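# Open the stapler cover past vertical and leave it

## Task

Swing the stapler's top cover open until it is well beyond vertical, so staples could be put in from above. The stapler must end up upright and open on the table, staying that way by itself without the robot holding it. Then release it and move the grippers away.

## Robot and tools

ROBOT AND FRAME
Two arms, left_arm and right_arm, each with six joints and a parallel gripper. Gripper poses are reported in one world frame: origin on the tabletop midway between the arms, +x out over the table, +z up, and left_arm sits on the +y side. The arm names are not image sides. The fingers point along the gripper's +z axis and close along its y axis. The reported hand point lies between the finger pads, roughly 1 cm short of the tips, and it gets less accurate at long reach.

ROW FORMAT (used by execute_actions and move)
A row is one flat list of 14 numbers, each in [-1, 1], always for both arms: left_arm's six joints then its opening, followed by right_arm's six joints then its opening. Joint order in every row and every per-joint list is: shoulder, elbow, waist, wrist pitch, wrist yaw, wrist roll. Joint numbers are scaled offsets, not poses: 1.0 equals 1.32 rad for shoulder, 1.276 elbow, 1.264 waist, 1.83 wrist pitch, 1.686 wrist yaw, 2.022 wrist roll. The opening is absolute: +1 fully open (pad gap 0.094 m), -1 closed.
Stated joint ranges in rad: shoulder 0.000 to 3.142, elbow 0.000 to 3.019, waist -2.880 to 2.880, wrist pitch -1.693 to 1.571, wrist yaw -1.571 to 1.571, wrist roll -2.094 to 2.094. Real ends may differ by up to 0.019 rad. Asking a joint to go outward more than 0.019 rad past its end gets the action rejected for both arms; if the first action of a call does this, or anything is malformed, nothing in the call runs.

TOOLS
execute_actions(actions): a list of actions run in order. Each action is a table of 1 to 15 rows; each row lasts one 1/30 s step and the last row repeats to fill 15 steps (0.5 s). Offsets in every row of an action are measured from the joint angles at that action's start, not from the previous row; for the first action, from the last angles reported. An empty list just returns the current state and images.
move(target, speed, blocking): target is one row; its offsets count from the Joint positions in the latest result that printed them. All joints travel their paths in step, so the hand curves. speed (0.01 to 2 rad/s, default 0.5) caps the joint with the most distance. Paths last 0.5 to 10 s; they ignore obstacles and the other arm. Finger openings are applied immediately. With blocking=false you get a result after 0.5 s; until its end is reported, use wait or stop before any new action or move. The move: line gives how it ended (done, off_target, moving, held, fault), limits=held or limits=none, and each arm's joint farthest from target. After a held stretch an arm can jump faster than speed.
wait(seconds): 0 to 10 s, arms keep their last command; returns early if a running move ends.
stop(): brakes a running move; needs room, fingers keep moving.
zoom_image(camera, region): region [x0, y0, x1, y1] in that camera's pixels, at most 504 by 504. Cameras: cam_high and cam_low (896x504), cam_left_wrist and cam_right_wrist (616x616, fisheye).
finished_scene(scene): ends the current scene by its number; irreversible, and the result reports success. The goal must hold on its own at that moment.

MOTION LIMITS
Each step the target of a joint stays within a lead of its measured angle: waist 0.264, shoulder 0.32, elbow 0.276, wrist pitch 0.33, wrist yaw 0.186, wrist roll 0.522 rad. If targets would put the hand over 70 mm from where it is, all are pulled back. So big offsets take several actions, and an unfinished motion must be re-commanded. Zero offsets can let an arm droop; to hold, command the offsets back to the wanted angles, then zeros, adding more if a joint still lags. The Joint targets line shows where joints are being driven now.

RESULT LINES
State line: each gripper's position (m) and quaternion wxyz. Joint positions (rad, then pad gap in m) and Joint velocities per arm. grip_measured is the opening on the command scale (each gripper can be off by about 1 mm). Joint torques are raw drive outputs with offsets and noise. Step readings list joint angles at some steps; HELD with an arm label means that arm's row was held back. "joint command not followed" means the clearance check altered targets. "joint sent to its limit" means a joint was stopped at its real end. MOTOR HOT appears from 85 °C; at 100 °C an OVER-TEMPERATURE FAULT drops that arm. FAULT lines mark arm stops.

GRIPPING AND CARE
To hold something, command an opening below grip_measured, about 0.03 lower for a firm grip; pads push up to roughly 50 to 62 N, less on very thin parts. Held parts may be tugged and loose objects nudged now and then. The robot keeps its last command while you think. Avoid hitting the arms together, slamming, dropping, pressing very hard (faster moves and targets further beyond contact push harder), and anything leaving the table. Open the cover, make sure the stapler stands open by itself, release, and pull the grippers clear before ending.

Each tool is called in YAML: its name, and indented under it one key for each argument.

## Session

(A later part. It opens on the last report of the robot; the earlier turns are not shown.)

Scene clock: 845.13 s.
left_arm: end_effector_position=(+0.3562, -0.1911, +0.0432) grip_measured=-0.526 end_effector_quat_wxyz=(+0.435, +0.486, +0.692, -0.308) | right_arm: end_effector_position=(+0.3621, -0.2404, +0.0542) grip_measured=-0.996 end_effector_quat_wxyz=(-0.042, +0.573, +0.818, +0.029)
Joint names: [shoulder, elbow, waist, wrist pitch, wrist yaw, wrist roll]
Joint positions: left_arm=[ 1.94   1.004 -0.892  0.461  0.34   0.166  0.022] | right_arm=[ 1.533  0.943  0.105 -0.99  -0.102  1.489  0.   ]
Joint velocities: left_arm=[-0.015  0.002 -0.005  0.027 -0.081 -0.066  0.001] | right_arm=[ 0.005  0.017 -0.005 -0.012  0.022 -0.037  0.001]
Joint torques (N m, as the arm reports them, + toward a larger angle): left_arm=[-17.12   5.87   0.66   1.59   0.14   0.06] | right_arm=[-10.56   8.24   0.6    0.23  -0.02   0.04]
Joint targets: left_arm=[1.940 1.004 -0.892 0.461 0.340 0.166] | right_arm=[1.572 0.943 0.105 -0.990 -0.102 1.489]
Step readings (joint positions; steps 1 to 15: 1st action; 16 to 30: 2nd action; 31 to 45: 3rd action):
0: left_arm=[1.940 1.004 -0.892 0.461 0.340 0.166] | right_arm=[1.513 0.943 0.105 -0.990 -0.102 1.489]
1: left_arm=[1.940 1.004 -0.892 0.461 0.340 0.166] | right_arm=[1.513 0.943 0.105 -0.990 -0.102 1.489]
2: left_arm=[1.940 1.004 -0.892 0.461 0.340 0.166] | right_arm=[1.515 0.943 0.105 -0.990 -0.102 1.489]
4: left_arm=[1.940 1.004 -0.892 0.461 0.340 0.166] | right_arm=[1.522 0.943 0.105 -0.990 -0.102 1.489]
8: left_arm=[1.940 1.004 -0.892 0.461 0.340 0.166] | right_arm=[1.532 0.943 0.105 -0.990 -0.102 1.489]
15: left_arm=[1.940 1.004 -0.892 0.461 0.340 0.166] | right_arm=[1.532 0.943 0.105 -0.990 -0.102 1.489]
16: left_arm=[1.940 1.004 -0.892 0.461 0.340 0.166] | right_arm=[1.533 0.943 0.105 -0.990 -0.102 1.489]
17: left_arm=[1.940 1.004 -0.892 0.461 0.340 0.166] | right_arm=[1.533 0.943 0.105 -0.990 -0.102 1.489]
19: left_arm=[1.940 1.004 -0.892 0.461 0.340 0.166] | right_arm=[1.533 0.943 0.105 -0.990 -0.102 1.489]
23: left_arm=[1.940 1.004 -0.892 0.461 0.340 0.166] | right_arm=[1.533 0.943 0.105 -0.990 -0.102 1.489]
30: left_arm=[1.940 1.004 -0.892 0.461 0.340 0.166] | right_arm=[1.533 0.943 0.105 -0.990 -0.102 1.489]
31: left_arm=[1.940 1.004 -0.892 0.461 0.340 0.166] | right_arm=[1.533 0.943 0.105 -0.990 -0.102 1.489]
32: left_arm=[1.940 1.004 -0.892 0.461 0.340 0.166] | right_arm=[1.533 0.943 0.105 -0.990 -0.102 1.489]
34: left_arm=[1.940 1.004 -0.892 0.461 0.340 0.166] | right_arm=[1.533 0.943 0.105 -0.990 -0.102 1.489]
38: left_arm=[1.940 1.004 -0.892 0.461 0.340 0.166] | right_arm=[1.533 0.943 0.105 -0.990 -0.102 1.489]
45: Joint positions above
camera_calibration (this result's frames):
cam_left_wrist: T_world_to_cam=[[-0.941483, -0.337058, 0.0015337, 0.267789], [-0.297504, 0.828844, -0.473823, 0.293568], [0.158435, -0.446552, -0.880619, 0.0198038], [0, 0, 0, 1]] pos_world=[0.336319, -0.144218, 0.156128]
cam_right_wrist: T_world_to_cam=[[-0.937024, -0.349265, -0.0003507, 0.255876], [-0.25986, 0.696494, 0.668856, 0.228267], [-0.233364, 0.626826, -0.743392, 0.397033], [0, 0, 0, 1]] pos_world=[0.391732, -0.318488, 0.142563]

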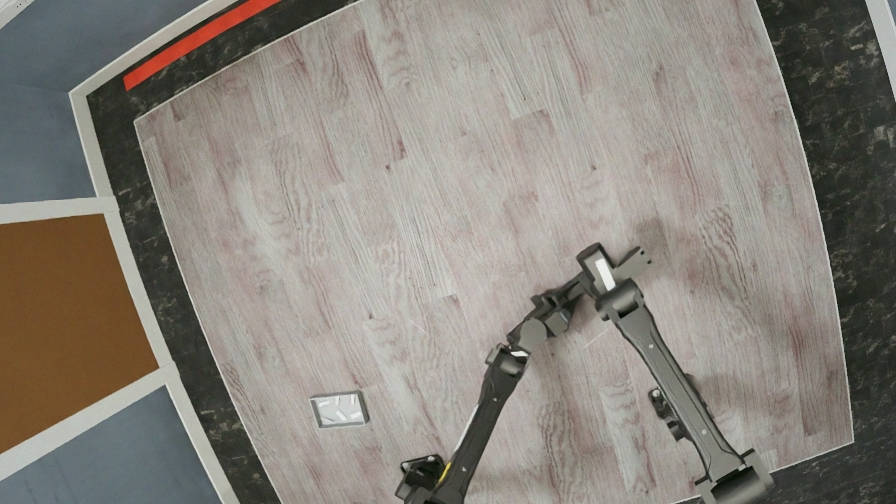

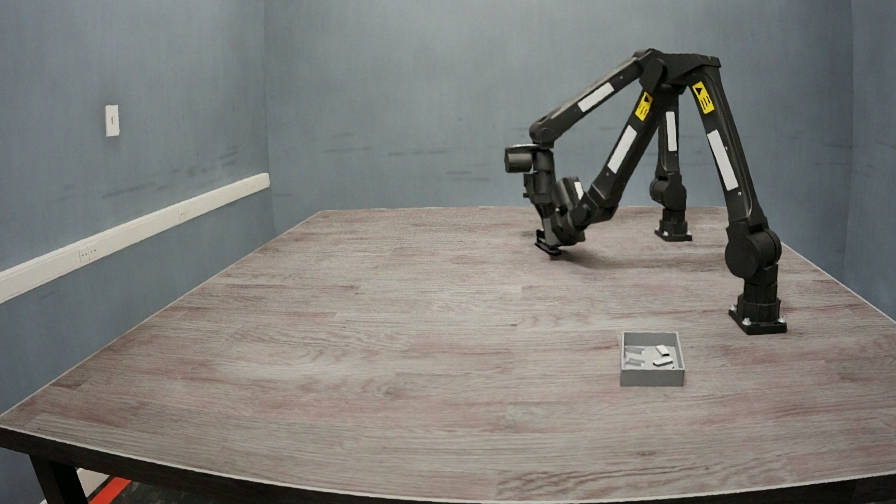

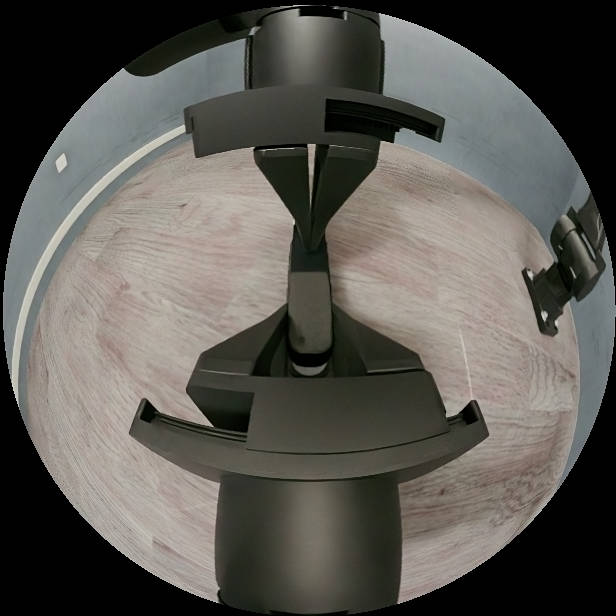

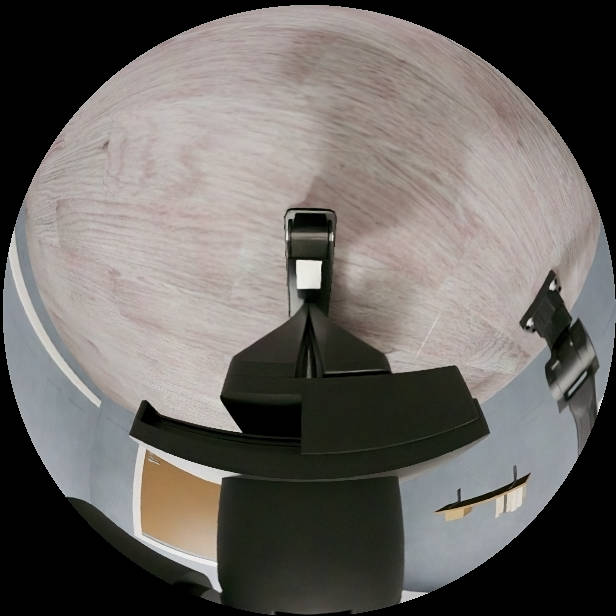

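execute_actions:
  actions:
    - [[0,0,0,0,0,0,-0.565, -0.035,0,0,0,0,0,-1]]
    - [[0,0,0,0,0,0,-0.565, 0,-0.012,-0.112,0,-0.122,-0.07,-1]]
    - [[0,0,0,0,0,0,-0.565, 0,0,-0.008,0,-0.006,-0.004,-1]]

Scene clock: 893.73 s.
left_arm: end_effector_position=(+0.3562, -0.1911, +0.0432) grip_measured=-0.526 end_effector_quat_wxyz=(+0.435, +0.486, +0.692, -0.308) | right_arm: end_effector_position=(+0.3704, -0.2623, +0.0725) grip_measured=-0.996 end_effector_quat_wxyz=(-0.097, +0.574, +0.804, +0.121)
Joint names: [shoulder, elbow, waist, wrist pitch, wrist yaw, wrist roll]
Joint positions: left_arm=[ 1.94   1.004 -0.892  0.461  0.34   0.166  0.022] | right_arm=[ 1.496  0.935 -0.044 -0.99  -0.311  1.361  0.   ]
Joint velocities: left_arm=[ 0.005 -0.002 -0.005 -0.007 -0.022  0.007 -0.001] | right_arm=[-0.005  0.007 -0.015 -0.017 -0.037  0.022 -0.   ]
Joint torques (N m, as the arm reports them, + toward a larger angle): left_arm=[-17.11   5.85   0.35   1.53   0.15   0.08] | right_arm=[-13.6    8.46  -0.18   0.27  -0.33  -0.06]
Joint targets: left_arm=[1.940 1.004 -0.892 0.461 0.340 0.166] | right_arm=[1.496 0.935 -0.054 -0.990 -0.315 1.353]
Step readings (joint positions; steps 1 to 15: 1st action; 16 to 30: 2nd action; 31 to 45: 3rd action):
0: left_arm=[1.940 1.004 -0.892 0.461 0.340 0.166] | right_arm=[1.533 0.943 0.105 -0.990 -0.102 1.489]
1: left_arm=[1.940 1.004 -0.892 0.461 0.340 0.166] | right_arm=[1.531 0.943 0.105 -0.990 -0.102 1.489]
2: left_arm=[1.940 1.004 -0.892 0.461 0.340 0.166] | right_arm=[1.528 0.943 0.105 -0.990 -0.102 1.489]
4: left_arm=[1.940 1.004 -0.892 0.461 0.340 0.166] | right_arm=[1.518 0.943 0.105 -0.990 -0.102 1.489]
8: left_arm=[1.940 1.004 -0.892 0.461 0.340 0.166] | right_arm=[1.499 0.943 0.105 -0.990 -0.102 1.489]
15: left_arm=[1.940 1.004 -0.892 0.461 0.340 0.166] | right_arm=[1.496 0.943 0.105 -0.990 -0.102 1.489]
16: left_arm=[1.940 1.004 -0.892 0.461 0.340 0.166] | right_arm=[1.496 0.942 0.094 -0.990 -0.182 1.471]
17: left_arm=[1.940 1.004 -0.892 0.461 0.340 0.166] | right_arm=[1.496 0.940 0.074 -0.990 -0.261 1.448]
19: left_arm=[1.940 1.004 -0.892 0.461 0.340 0.166] | right_arm=[1.496 0.938 0.016 -0.990 -0.300 1.414]
23: left_arm=[1.940 1.004 -0.892 0.461 0.340 0.166] | right_arm=[1.496 0.936 -0.055 -0.990 -0.301 1.380]
30: left_arm=[1.940 1.004 -0.892 0.461 0.340 0.166] | right_arm=[1.496 0.935 -0.044 -0.990 -0.305 1.361]
31: left_arm=[1.940 1.004 -0.892 0.461 0.340 0.166] | right_arm=[1.496 0.935 -0.044 -0.990 -0.308 1.361]
32: left_arm=[1.940 1.004 -0.892 0.461 0.340 0.166] | right_arm=[1.496 0.935 -0.044 -0.990 -0.310 1.361]
34: left_arm=[1.940 1.004 -0.892 0.461 0.340 0.166] | right_arm=[1.496 0.935 -0.044 -0.990 -0.311 1.361]
38: left_arm=[1.940 1.004 -0.892 0.461 0.340 0.166] | right_arm=[1.496 0.935 -0.044 -0.990 -0.311 1.361]
45: Joint positions above
camera_calibration (this result's frames):
cam_left_wrist: T_world_to_cam=[[-0.941483, -0.337058, 0.0015337, 0.267789], [-0.297504, 0.828844, -0.473823, 0.293568], [0.158435, -0.446552, -0.880619, 0.0198038], [0, 0, 0, 1]] pos_world=[0.336319, -0.144218, 0.156128]
cam_right_wrist: T_world_to_cam=[[-0.94381, -0.319215, -0.0855814, 0.272608], [-0.256399, 0.543861, 0.799046, 0.182685], [-0.208523, 0.776091, -0.595148, 0.445494], [0, 0, 0, 1]] pos_world=[0.397026, -0.358078, 0.142492]

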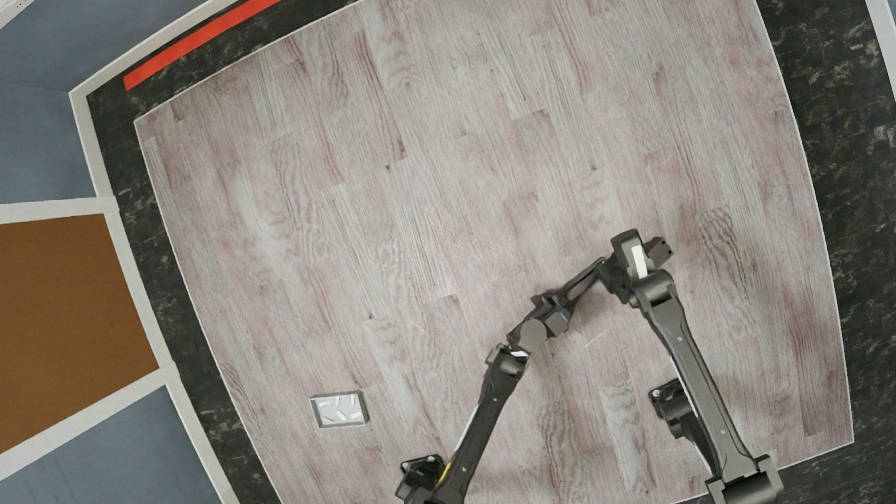

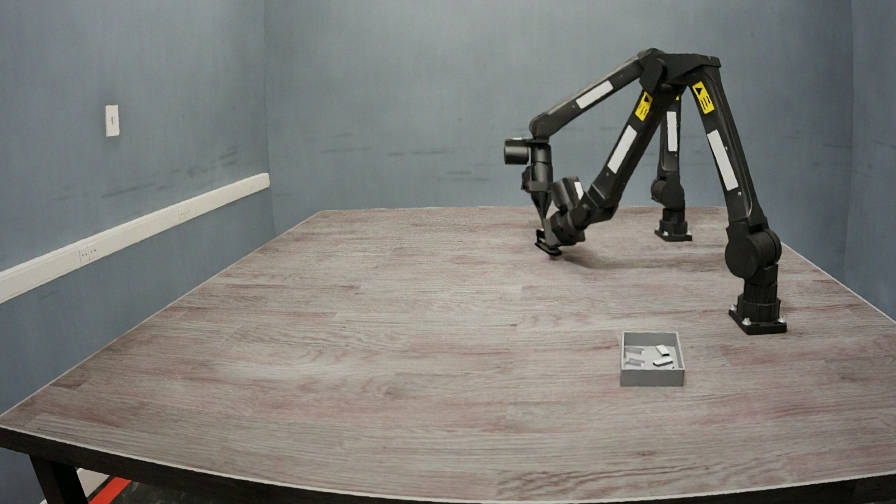

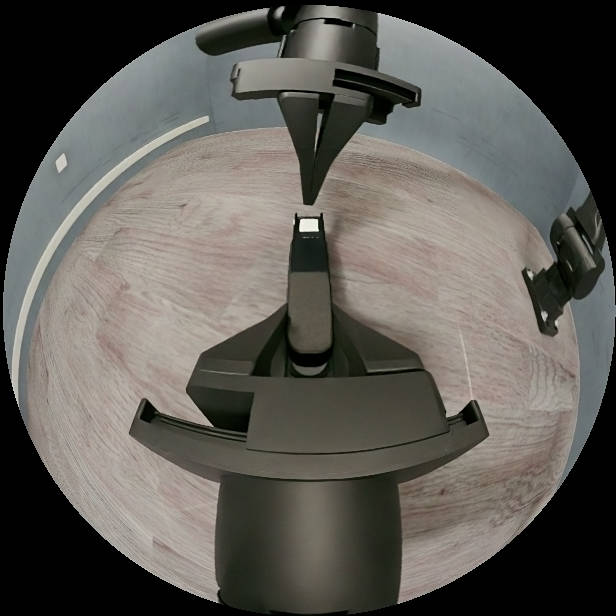

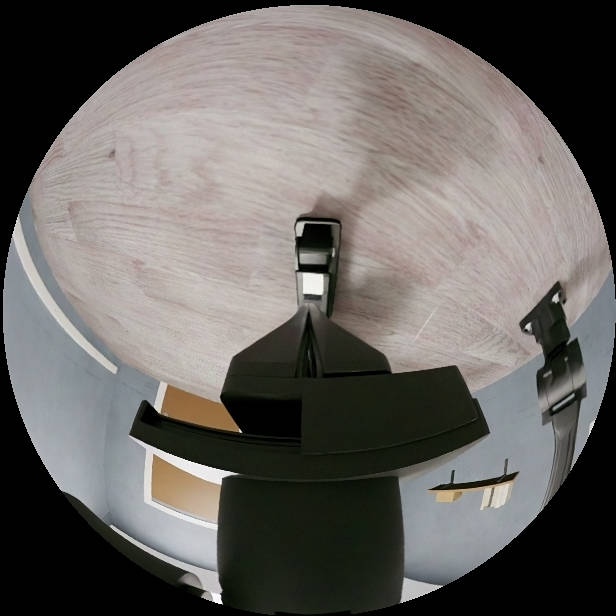

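Good view from both cameras now. Let me zoom.

zoom_image:
  camera: "cam_left_wrist"
  region: [275, 190, 345, 280]

zoom_image:
  camera: "cam_right_wrist"
  region: [275, 205, 355, 320]

Region (275, 190, 345, 280) of cam_left_wrist's 616x616 image, scaled by 5.600, with more detail than that image has.

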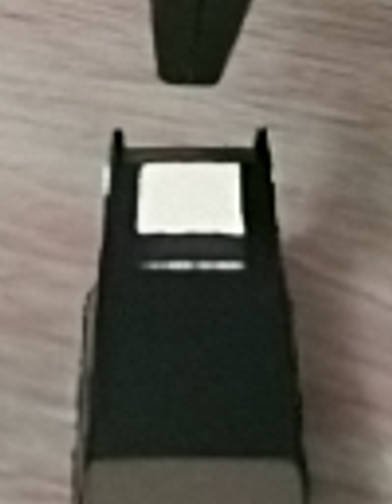

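Region (275, 205, 355, 320) of cam_right_wrist's 616x616 image, scaled by 4.383, with more detail than that image has; it fills the left 351 columns of this view, and the rest is white.

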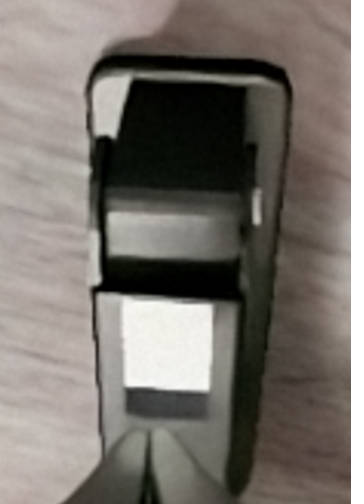

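execute_actions:
  actions:
    - [[0,0,0,0,0,0,-0.565, 0.045,0,0.018,0.011,0,0,-1]]
    - [[0,0,0,0,0,0,-0.565, 0.03,0,0,0,0,0,-1]]

Scene clock: 903.47 s.
left_arm: end_effector_position=(+0.3562, -0.1911, +0.0432) grip_measured=-0.526 end_effector_quat_wxyz=(+0.435, +0.486, +0.692, -0.308) | right_arm: end_effector_position=(+0.3681, -0.2565, +0.0537) grip_measured=-0.996 end_effector_quat_wxyz=(-0.112, +0.570, +0.807, +0.107)
Joint names: [shoulder, elbow, waist, wrist pitch, wrist yaw, wrist roll]
Joint positions: left_arm=[ 1.94   1.004 -0.892  0.461  0.34   0.166  0.022] | right_arm=[ 1.547  0.935 -0.029 -0.978 -0.311  1.361  0.   ]
Joint velocities: left_arm=[-0.015 -0.002  0.005 -0.007  0.051 -0.007 -0.001] | right_arm=[ 0.005 -0.007  0.005  0.012 -0.007  0.007  0.   ]
Joint torques (N m, as the arm reports them, + toward a larger angle): left_arm=[-17.45   5.89   0.67   1.54   0.12   0.07] | right_arm=[-11.86   8.15   0.69   0.21  -0.18   0.03]
Joint targets: left_arm=[1.940 1.004 -0.892 0.461 0.340 0.166] | right_arm=[1.575 0.935 -0.029 -0.978 -0.311 1.361]
Step readings (joint positions; steps 1 to 15: 1st action; 16 to 30: 2nd action):
0: left_arm=[1.940 1.004 -0.892 0.461 0.340 0.166] | right_arm=[1.496 0.935 -0.044 -0.990 -0.311 1.361]
1: left_arm=[1.940 1.004 -0.892 0.461 0.340 0.166] | right_arm=[1.498 0.935 -0.043 -0.988 -0.311 1.361]
2: left_arm=[1.940 1.004 -0.892 0.461 0.340 0.166] | right_arm=[1.501 0.935 -0.042 -0.985 -0.311 1.361]
4: left_arm=[1.940 1.004 -0.892 0.461 0.340 0.166] | right_arm=[1.513 0.935 -0.036 -0.980 -0.311 1.361]
8: left_arm=[1.940 1.004 -0.892 0.461 0.340 0.166] | right_arm=[1.533 0.935 -0.029 -0.979 -0.311 1.361]
15: left_arm=[1.940 1.004 -0.892 0.461 0.340 0.166] | right_arm=[1.535 0.935 -0.029 -0.978 -0.311 1.361]
16: left_arm=[1.940 1.004 -0.892 0.461 0.340 0.166] | right_arm=[1.536 0.935 -0.029 -0.978 -0.311 1.361]
17: left_arm=[1.940 1.004 -0.892 0.461 0.340 0.166] | right_arm=[1.537 0.935 -0.029 -0.978 -0.311 1.361]
19: left_arm=[1.940 1.004 -0.892 0.461 0.340 0.166] | right_arm=[1.540 0.935 -0.029 -0.978 -0.311 1.361]
23: left_arm=[1.940 1.004 -0.892 0.461 0.340 0.166] | right_arm=[1.547 0.935 -0.029 -0.978 -0.311 1.361]
30: Joint positions above
camera_calibration (this result's frames):
cam_left_wrist: T_world_to_cam=[[-0.941483, -0.337058, 0.0015337, 0.267789], [-0.297504, 0.828844, -0.473823, 0.293568], [0.158435, -0.446552, -0.880619, 0.0198038], [0, 0, 0, 1]] pos_world=[0.336319, -0.144218, 0.156128]
cam_right_wrist: T_world_to_cam=[[-0.941306, -0.334287, -0.0468518, 0.263833], [-0.233314, 0.544018, 0.805983, 0.185094], [-0.243941, 0.769608, -0.590081, 0.440403], [0, 0, 0, 1]] pos_world=[0.398965, -0.351436, 0.123052]

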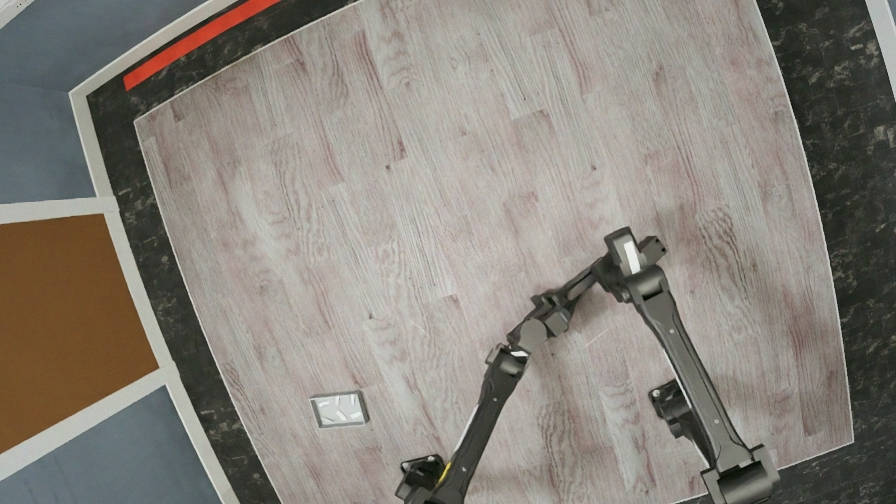

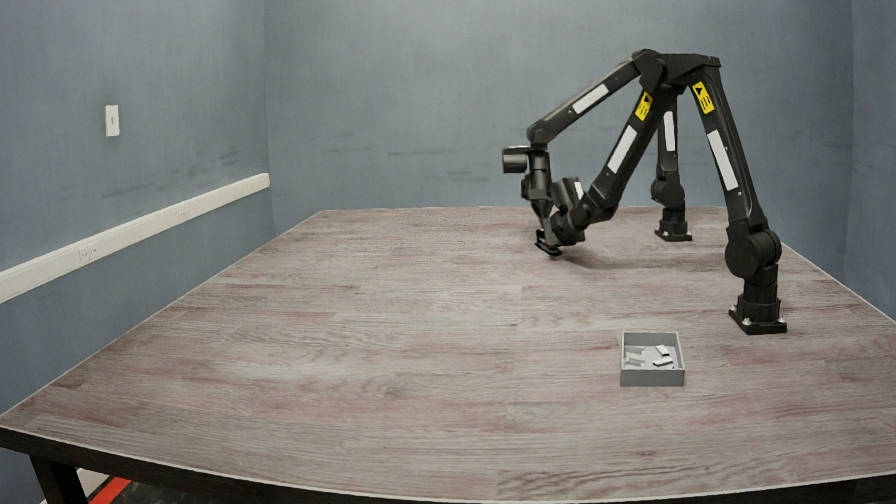

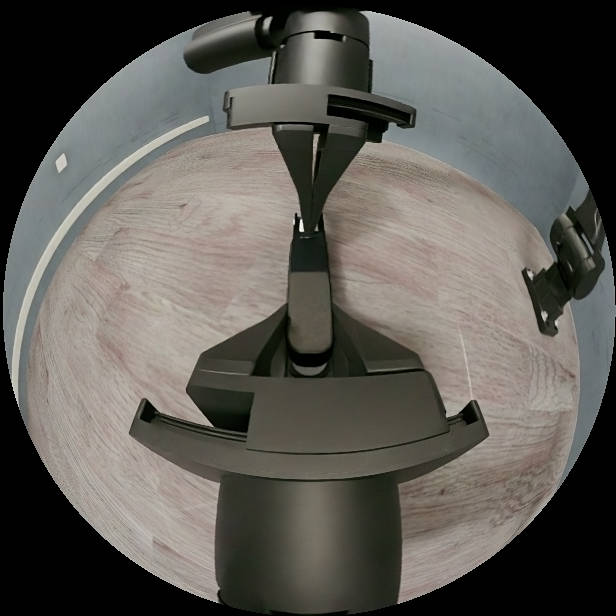

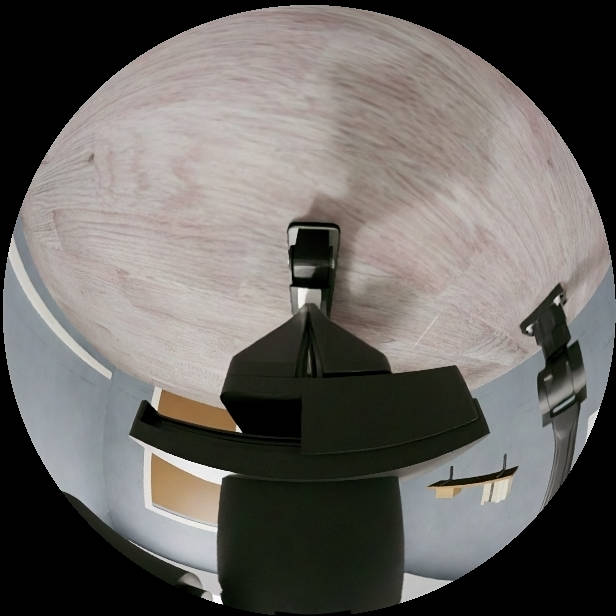

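execute_actions:
  actions:
    - [[0,0,0,0,0,0,-0.565, 0.05,-0.03,0,0,0.01,0,-1],[0,0,0,0,0,0,-0.565, 0.055,-0.035,0,0,0.01,0,-1],[0,0,0,0,0,0,-0.565, 0.06,-0.04,0,0,0.012,0,-1],[0,0,0,0,0,0,-0.565, 0.069,-0.047,0,0,0.015,0,-1]]

Scene clock: 909.03 s.
left_arm: end_effector_position=(+0.3562, -0.1911, +0.0432) grip_measured=-0.526 end_effector_quat_wxyz=(+0.435, +0.486, +0.692, -0.308) | right_arm: end_effector_position=(+0.3663, -0.2573, +0.0514) grip_measured=-0.996 end_effector_quat_wxyz=(-0.113, +0.571, +0.807, +0.104)
Joint names: [shoulder, elbow, waist, wrist pitch, wrist yaw, wrist roll]
Joint positions: left_arm=[ 1.94   1.004 -0.892  0.461  0.34   0.166  0.022] | right_arm=[ 1.55   0.931 -0.029 -0.977 -0.308  1.361  0.   ]
Joint velocities: left_arm=[-0.005 -0.002 -0.005  0.002 -0.095  0.037  0.   ] | right_arm=[-0.005 -0.017 -0.005 -0.007 -0.037 -0.022 -0.   ]
Joint torques (N m, as the arm reports them, + toward a larger angle): left_arm=[-17.18   5.77   0.54   1.59   0.13   0.07] | right_arm=[-6.36  3.29  0.62  0.17  0.73  0.03]
Joint targets: left_arm=[1.940 1.004 -0.892 0.461 0.340 0.166] | right_arm=[1.638 0.875 -0.029 -0.978 -0.286 1.361]
Step readings (joint positions):
0: left_arm=[1.940 1.004 -0.892 0.461 0.340 0.166] | right_arm=[1.547 0.935 -0.029 -0.978 -0.311 1.361]
1: left_arm=[1.940 1.004 -0.892 0.461 0.340 0.166] | right_arm=[1.549 0.933 -0.029 -0.978 -0.308 1.361]
2: left_arm=[1.940 1.004 -0.892 0.461 0.340 0.166] | right_arm=[1.549 0.933 -0.029 -0.978 -0.308 1.361]
4: left_arm=[1.940 1.004 -0.892 0.461 0.340 0.166] | right_arm=[1.550 0.931 -0.029 -0.978 -0.308 1.361]
8: left_arm=[1.940 1.004 -0.892 0.461 0.340 0.166] | right_arm=[1.550 0.931 -0.029 -0.977 -0.308 1.361]
15: Joint positions above
camera_calibration (this result's frames):
cam_left_wrist: T_world_to_cam=[[-0.941483, -0.337058, 0.0015337, 0.267789], [-0.297504, 0.828844, -0.473823, 0.293568], [0.158435, -0.446552, -0.880619, 0.0198038], [0, 0, 0, 1]] pos_world=[0.336319, -0.144218, 0.156128]
cam_right_wrist: T_world_to_cam=[[-0.941503, -0.334565, -0.0404716, 0.261388], [-0.229201, 0.547655, 0.804699, 0.186516], [-0.247059, 0.766903, -0.592302, 0.439818], [0, 0, 0, 1]] pos_world=[0.397508, -0.351993, 0.120994]

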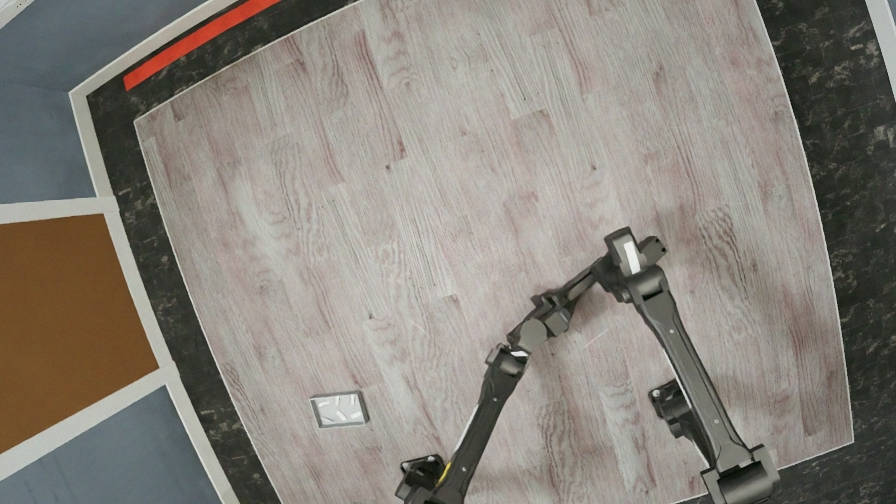

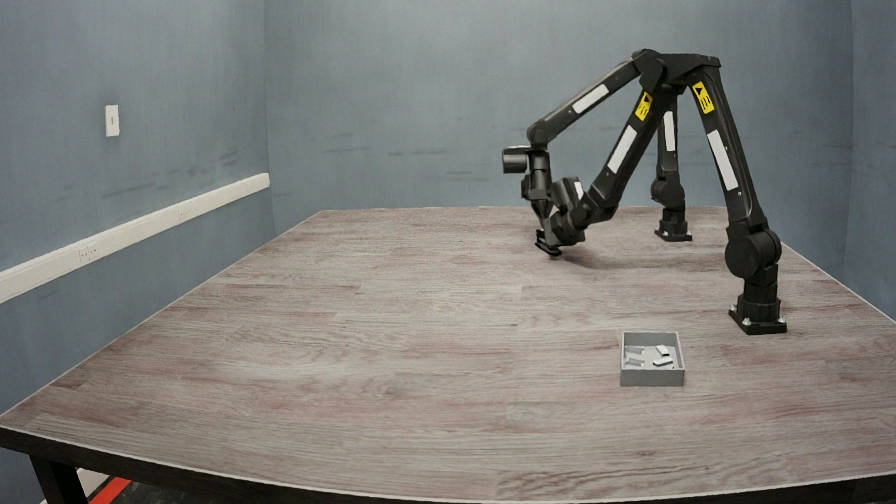

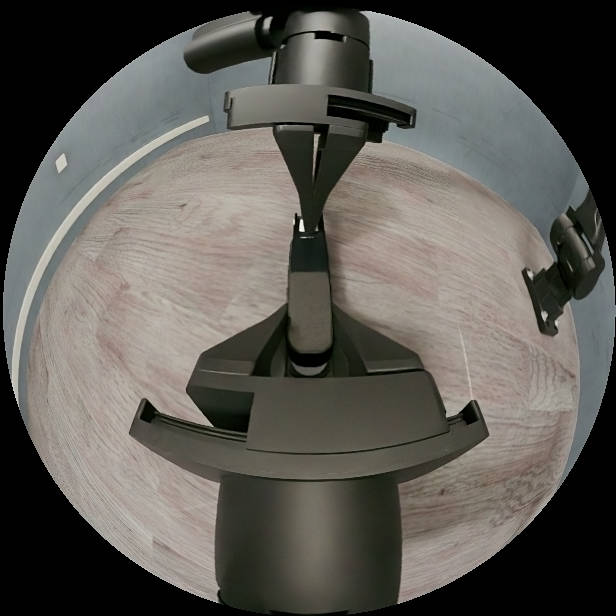

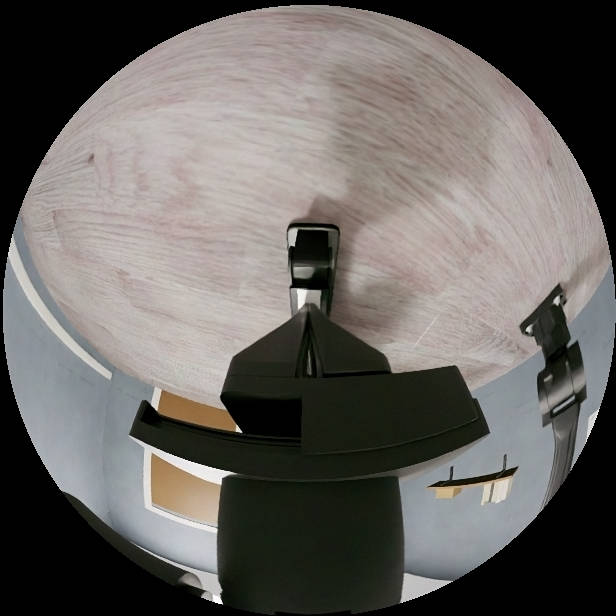

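execute_actions:
  actions:
    - [[0,0,0,0,0,0,-0.565, 0.067,-0.044,0.01,0,0.008,0,-1],[0,0,0,0,0,0,-0.565, 0.067,-0.044,0.015,0,0.004,0,-1],[0,0,0,0,0,0,-0.565, 0.067,-0.044,0.02,0,0.0,0,-1],[0,0,0,0,0,0,-0.565, 0.067,-0.044,0.025,0,-0.005,0,-1],[0,0,0,0,0,0,-0.565, 0.067,-0.044,0.03,0,-0.01,0,-1],[0,0,0,0,0,0,-0.565, 0.067,-0.044,0.035,0,-0.015,0,-1],[0,0,0,0,0,0,-0.565, 0.067,-0.044,0.04,0,-0.02,0,-1]]

Scene clock: 913.00 s.
left_arm: end_effector_position=(+0.3562, -0.1911, +0.0432) grip_measured=-0.526 end_effector_quat_wxyz=(+0.435, +0.486, +0.692, -0.308) | right_arm: end_effector_position=(+0.3614, -0.2420, +0.0526) grip_measured=-0.996 end_effector_quat_wxyz=(-0.128, +0.559, +0.811, +0.115)
Joint names: [shoulder, elbow, waist, wrist pitch, wrist yaw, wrist roll]
Joint positions: left_arm=[ 1.94   1.004 -0.892  0.461  0.34   0.166  0.022] | right_arm=[ 1.55   0.929 -0.003 -0.977 -0.344  1.361  0.   ]
Joint velocities: left_arm=[-0.015  0.002 -0.015 -0.022 -0.007  0.022  0.   ] | right_arm=[-0.015 -0.007 -0.005  0.012  0.022  0.007 -0.   ]
Joint torques (N m, as the arm reports them, + toward a larger angle): left_arm=[-17.29   5.82   0.37   1.58   0.14   0.07] | right_arm=[-6.36  3.44  2.67  0.23 -0.1   0.02]
Joint targets: left_arm=[1.940 1.004 -0.892 0.461 0.340 0.166] | right_arm=[1.638 0.875 0.022 -0.977 -0.341 1.361]
Step readings (joint positions):
0: left_arm=[1.940 1.004 -0.892 0.461 0.340 0.166] | right_arm=[1.550 0.931 -0.029 -0.977 -0.308 1.361]
1: left_arm=[1.940 1.004 -0.892 0.461 0.340 0.166] | right_arm=[1.550 0.931 -0.028 -0.977 -0.308 1.361]
2: left_arm=[1.940 1.004 -0.892 0.461 0.340 0.166] | right_arm=[1.550 0.931 -0.028 -0.977 -0.308 1.361]
4: left_arm=[1.940 1.004 -0.892 0.461 0.340 0.166] | right_arm=[1.550 0.931 -0.027 -0.977 -0.311 1.361]
8: left_arm=[1.940 1.004 -0.892 0.461 0.340 0.166] | right_arm=[1.550 0.929 -0.018 -0.977 -0.339 1.361]
15: Joint positions above
camera_calibration (this result's frames):
cam_left_wrist: T_world_to_cam=[[-0.941483, -0.337058, 0.0015337, 0.267789], [-0.297504, 0.828844, -0.473823, 0.293568], [0.158435, -0.446552, -0.880619, 0.0198038], [0, 0, 0, 1]] pos_world=[0.336319, -0.144218, 0.156128]
cam_right_wrist: T_world_to_cam=[[-0.933353, -0.35608, -0.045372, 0.254097], [-0.23574, 0.512727, 0.825553, 0.168875], [-0.2707, 0.781229, -0.562498, 0.438047], [0, 0, 0, 1]] pos_world=[0.395552, -0.338322, 0.118514]

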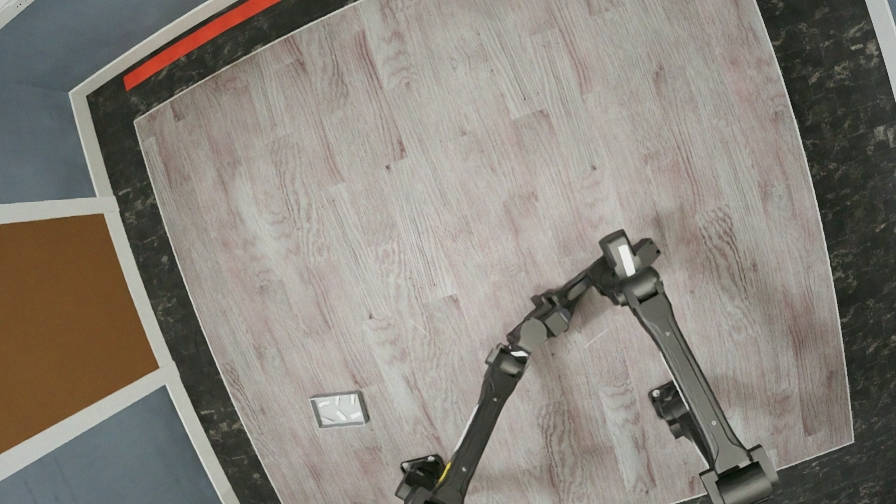

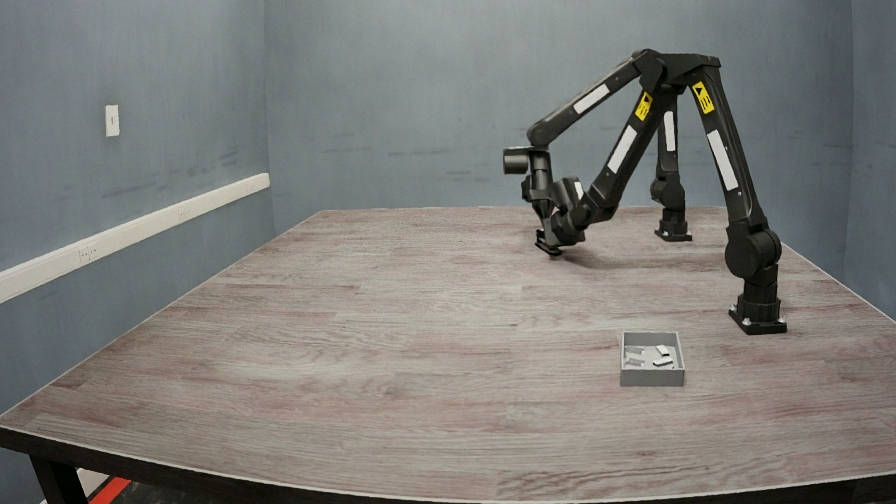

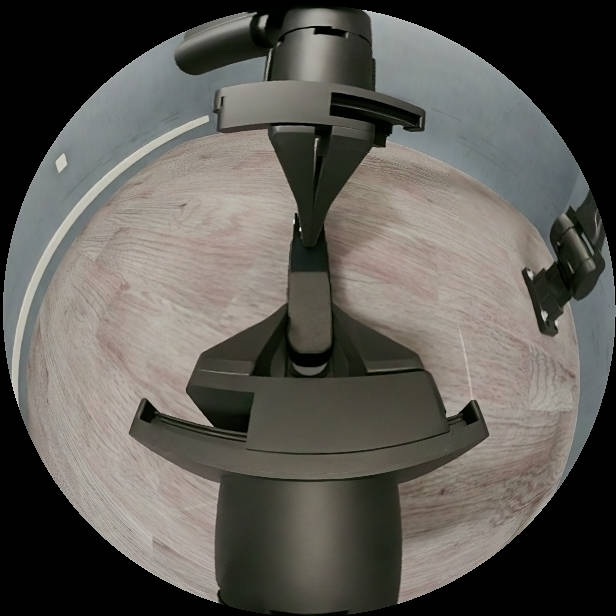

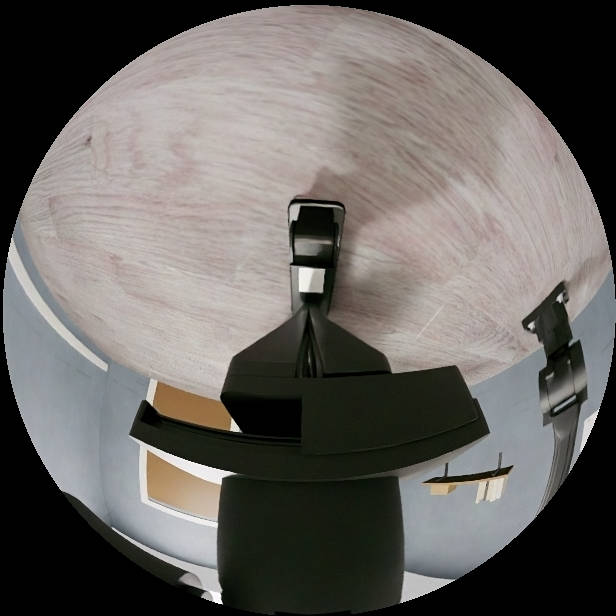

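execute_actions:
  actions:
    - [[0,0,0,0,0,0,-0.565, 0,0,0,0,0,0,-1]]
    - [[0,0,0,0,0,0,-0.565, -0.05,0,-0.03,0,0,0,-1]]

zoom_image:
  camera: "cam_low"
  region: [500, 200, 600, 270]

Scene clock: 928.47 s.
left_arm: end_effector_position=(+0.3562, -0.1911, +0.0432) grip_measured=-0.526 end_effector_quat_wxyz=(+0.435, +0.486, +0.692, -0.308) | right_arm: end_effector_position=(+0.3700, -0.2547, +0.0778) grip_measured=-0.996 end_effector_quat_wxyz=(-0.101, +0.568, +0.804, +0.140)
Joint names: [shoulder, elbow, waist, wrist pitch, wrist yaw, wrist roll]
Joint positions: left_arm=[ 1.94   1.004 -0.892  0.461  0.34   0.166  0.022] | right_arm=[ 1.481  0.929 -0.039 -0.977 -0.345  1.361  0.   ]
Joint velocities: left_arm=[-0.005  0.002 -0.015  0.012 -0.037  0.007 -0.001] | right_arm=[-0.015 -0.007 -0.005 -0.012  0.007 -0.081  0.   ]
Joint torques (N m, as the arm reports them, + toward a larger angle): left_arm=[-17.44   5.86   0.48   1.54   0.13   0.05] | right_arm=[-13.98   8.75   0.53   0.27  -0.22   0.02]
Joint targets: left_arm=[1.940 1.004 -0.892 0.461 0.340 0.166] | right_arm=[1.479 0.930 -0.042 -0.977 -0.345 1.361]
Step readings (joint positions; steps 1 to 15: 1st action; 16 to 30: 2nd action):
0: left_arm=[1.940 1.004 -0.892 0.461 0.340 0.166] | right_arm=[1.550 0.929 -0.003 -0.977 -0.344 1.361]
1: left_arm=[1.940 1.004 -0.892 0.461 0.340 0.166] | right_arm=[1.546 0.930 -0.003 -0.977 -0.344 1.361]
2: left_arm=[1.940 1.004 -0.892 0.461 0.340 0.166] | right_arm=[1.545 0.930 -0.003 -0.977 -0.344 1.361]
4: left_arm=[1.940 1.004 -0.892 0.461 0.340 0.166] | right_arm=[1.545 0.930 -0.003 -0.977 -0.345 1.361]
8: left_arm=[1.940 1.004 -0.892 0.461 0.340 0.166] | right_arm=[1.545 0.930 -0.003 -0.977 -0.345 1.361]
15: left_arm=[1.940 1.004 -0.892 0.461 0.340 0.166] | right_arm=[1.545 0.930 -0.003 -0.977 -0.345 1.361]
16: left_arm=[1.940 1.004 -0.892 0.461 0.340 0.166] | right_arm=[1.542 0.930 -0.005 -0.977 -0.345 1.361]
17: left_arm=[1.940 1.004 -0.892 0.461 0.340 0.166] | right_arm=[1.537 0.929 -0.009 -0.977 -0.345 1.361]
19: left_arm=[1.940 1.004 -0.892 0.461 0.340 0.166] | right_arm=[1.519 0.929 -0.022 -0.977 -0.345 1.361]
23: left_arm=[1.940 1.004 -0.892 0.461 0.340 0.166] | right_arm=[1.486 0.929 -0.038 -0.977 -0.345 1.361]
30: Joint positions above
camera_calibration (this result's frames):
cam_left_wrist: T_world_to_cam=[[-0.941483, -0.337058, 0.0015337, 0.267789], [-0.297504, 0.828844, -0.473823, 0.293568], [0.158435, -0.446552, -0.880619, 0.0198038], [0, 0, 0, 1]] pos_world=[0.336319, -0.144218, 0.156128]
cam_right_wrist: T_world_to_cam=[[-0.94002, -0.322056, -0.112441, 0.275059], [-0.273232, 0.513524, 0.813411, 0.171612], [-0.204222, 0.795345, -0.570719, 0.444017], [0, 0, 0, 1]] pos_world=[0.396129, -0.352689, 0.144745]

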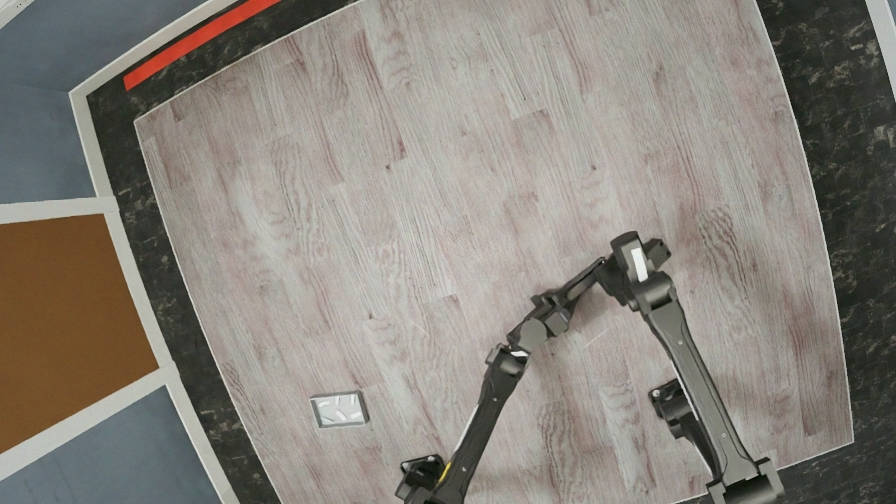

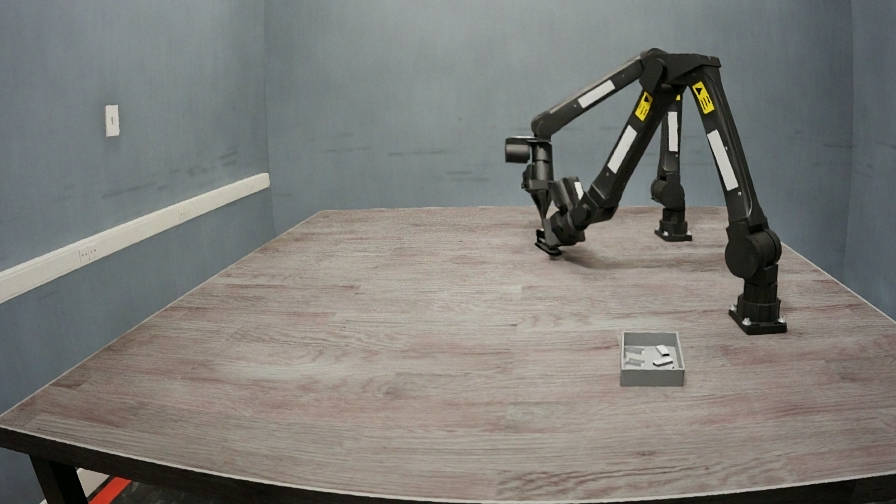

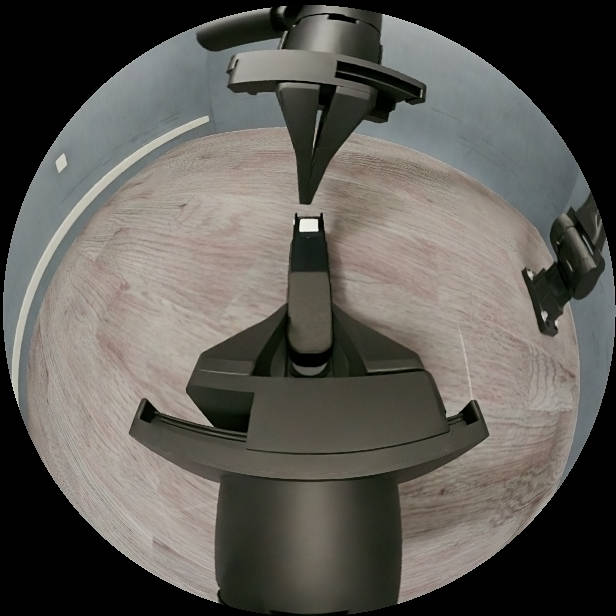

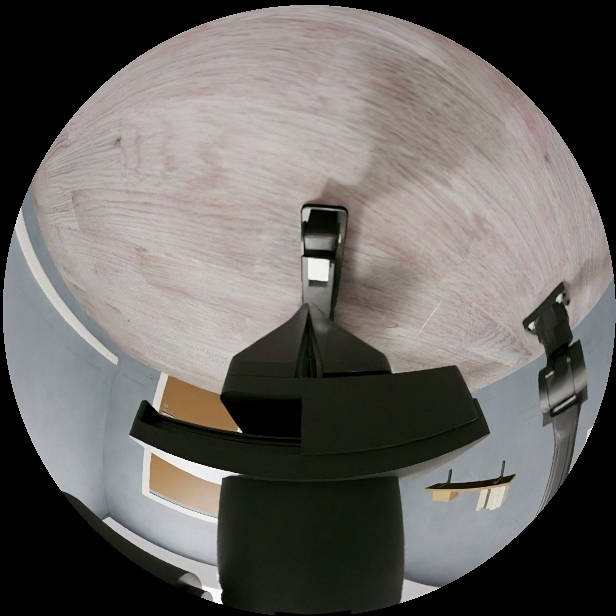

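Region (500, 200, 600, 270) of cam_low's 896x504 image, scaled by 5.040, with more detail than that image has; it fills the top 353 rows of this view, and the rest is white.

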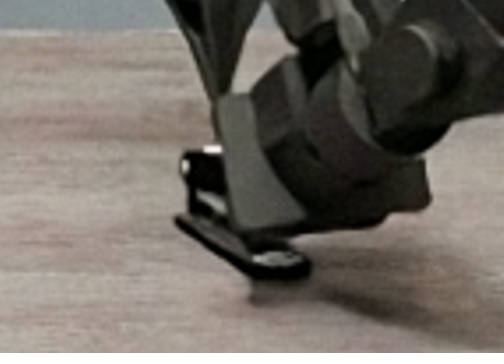

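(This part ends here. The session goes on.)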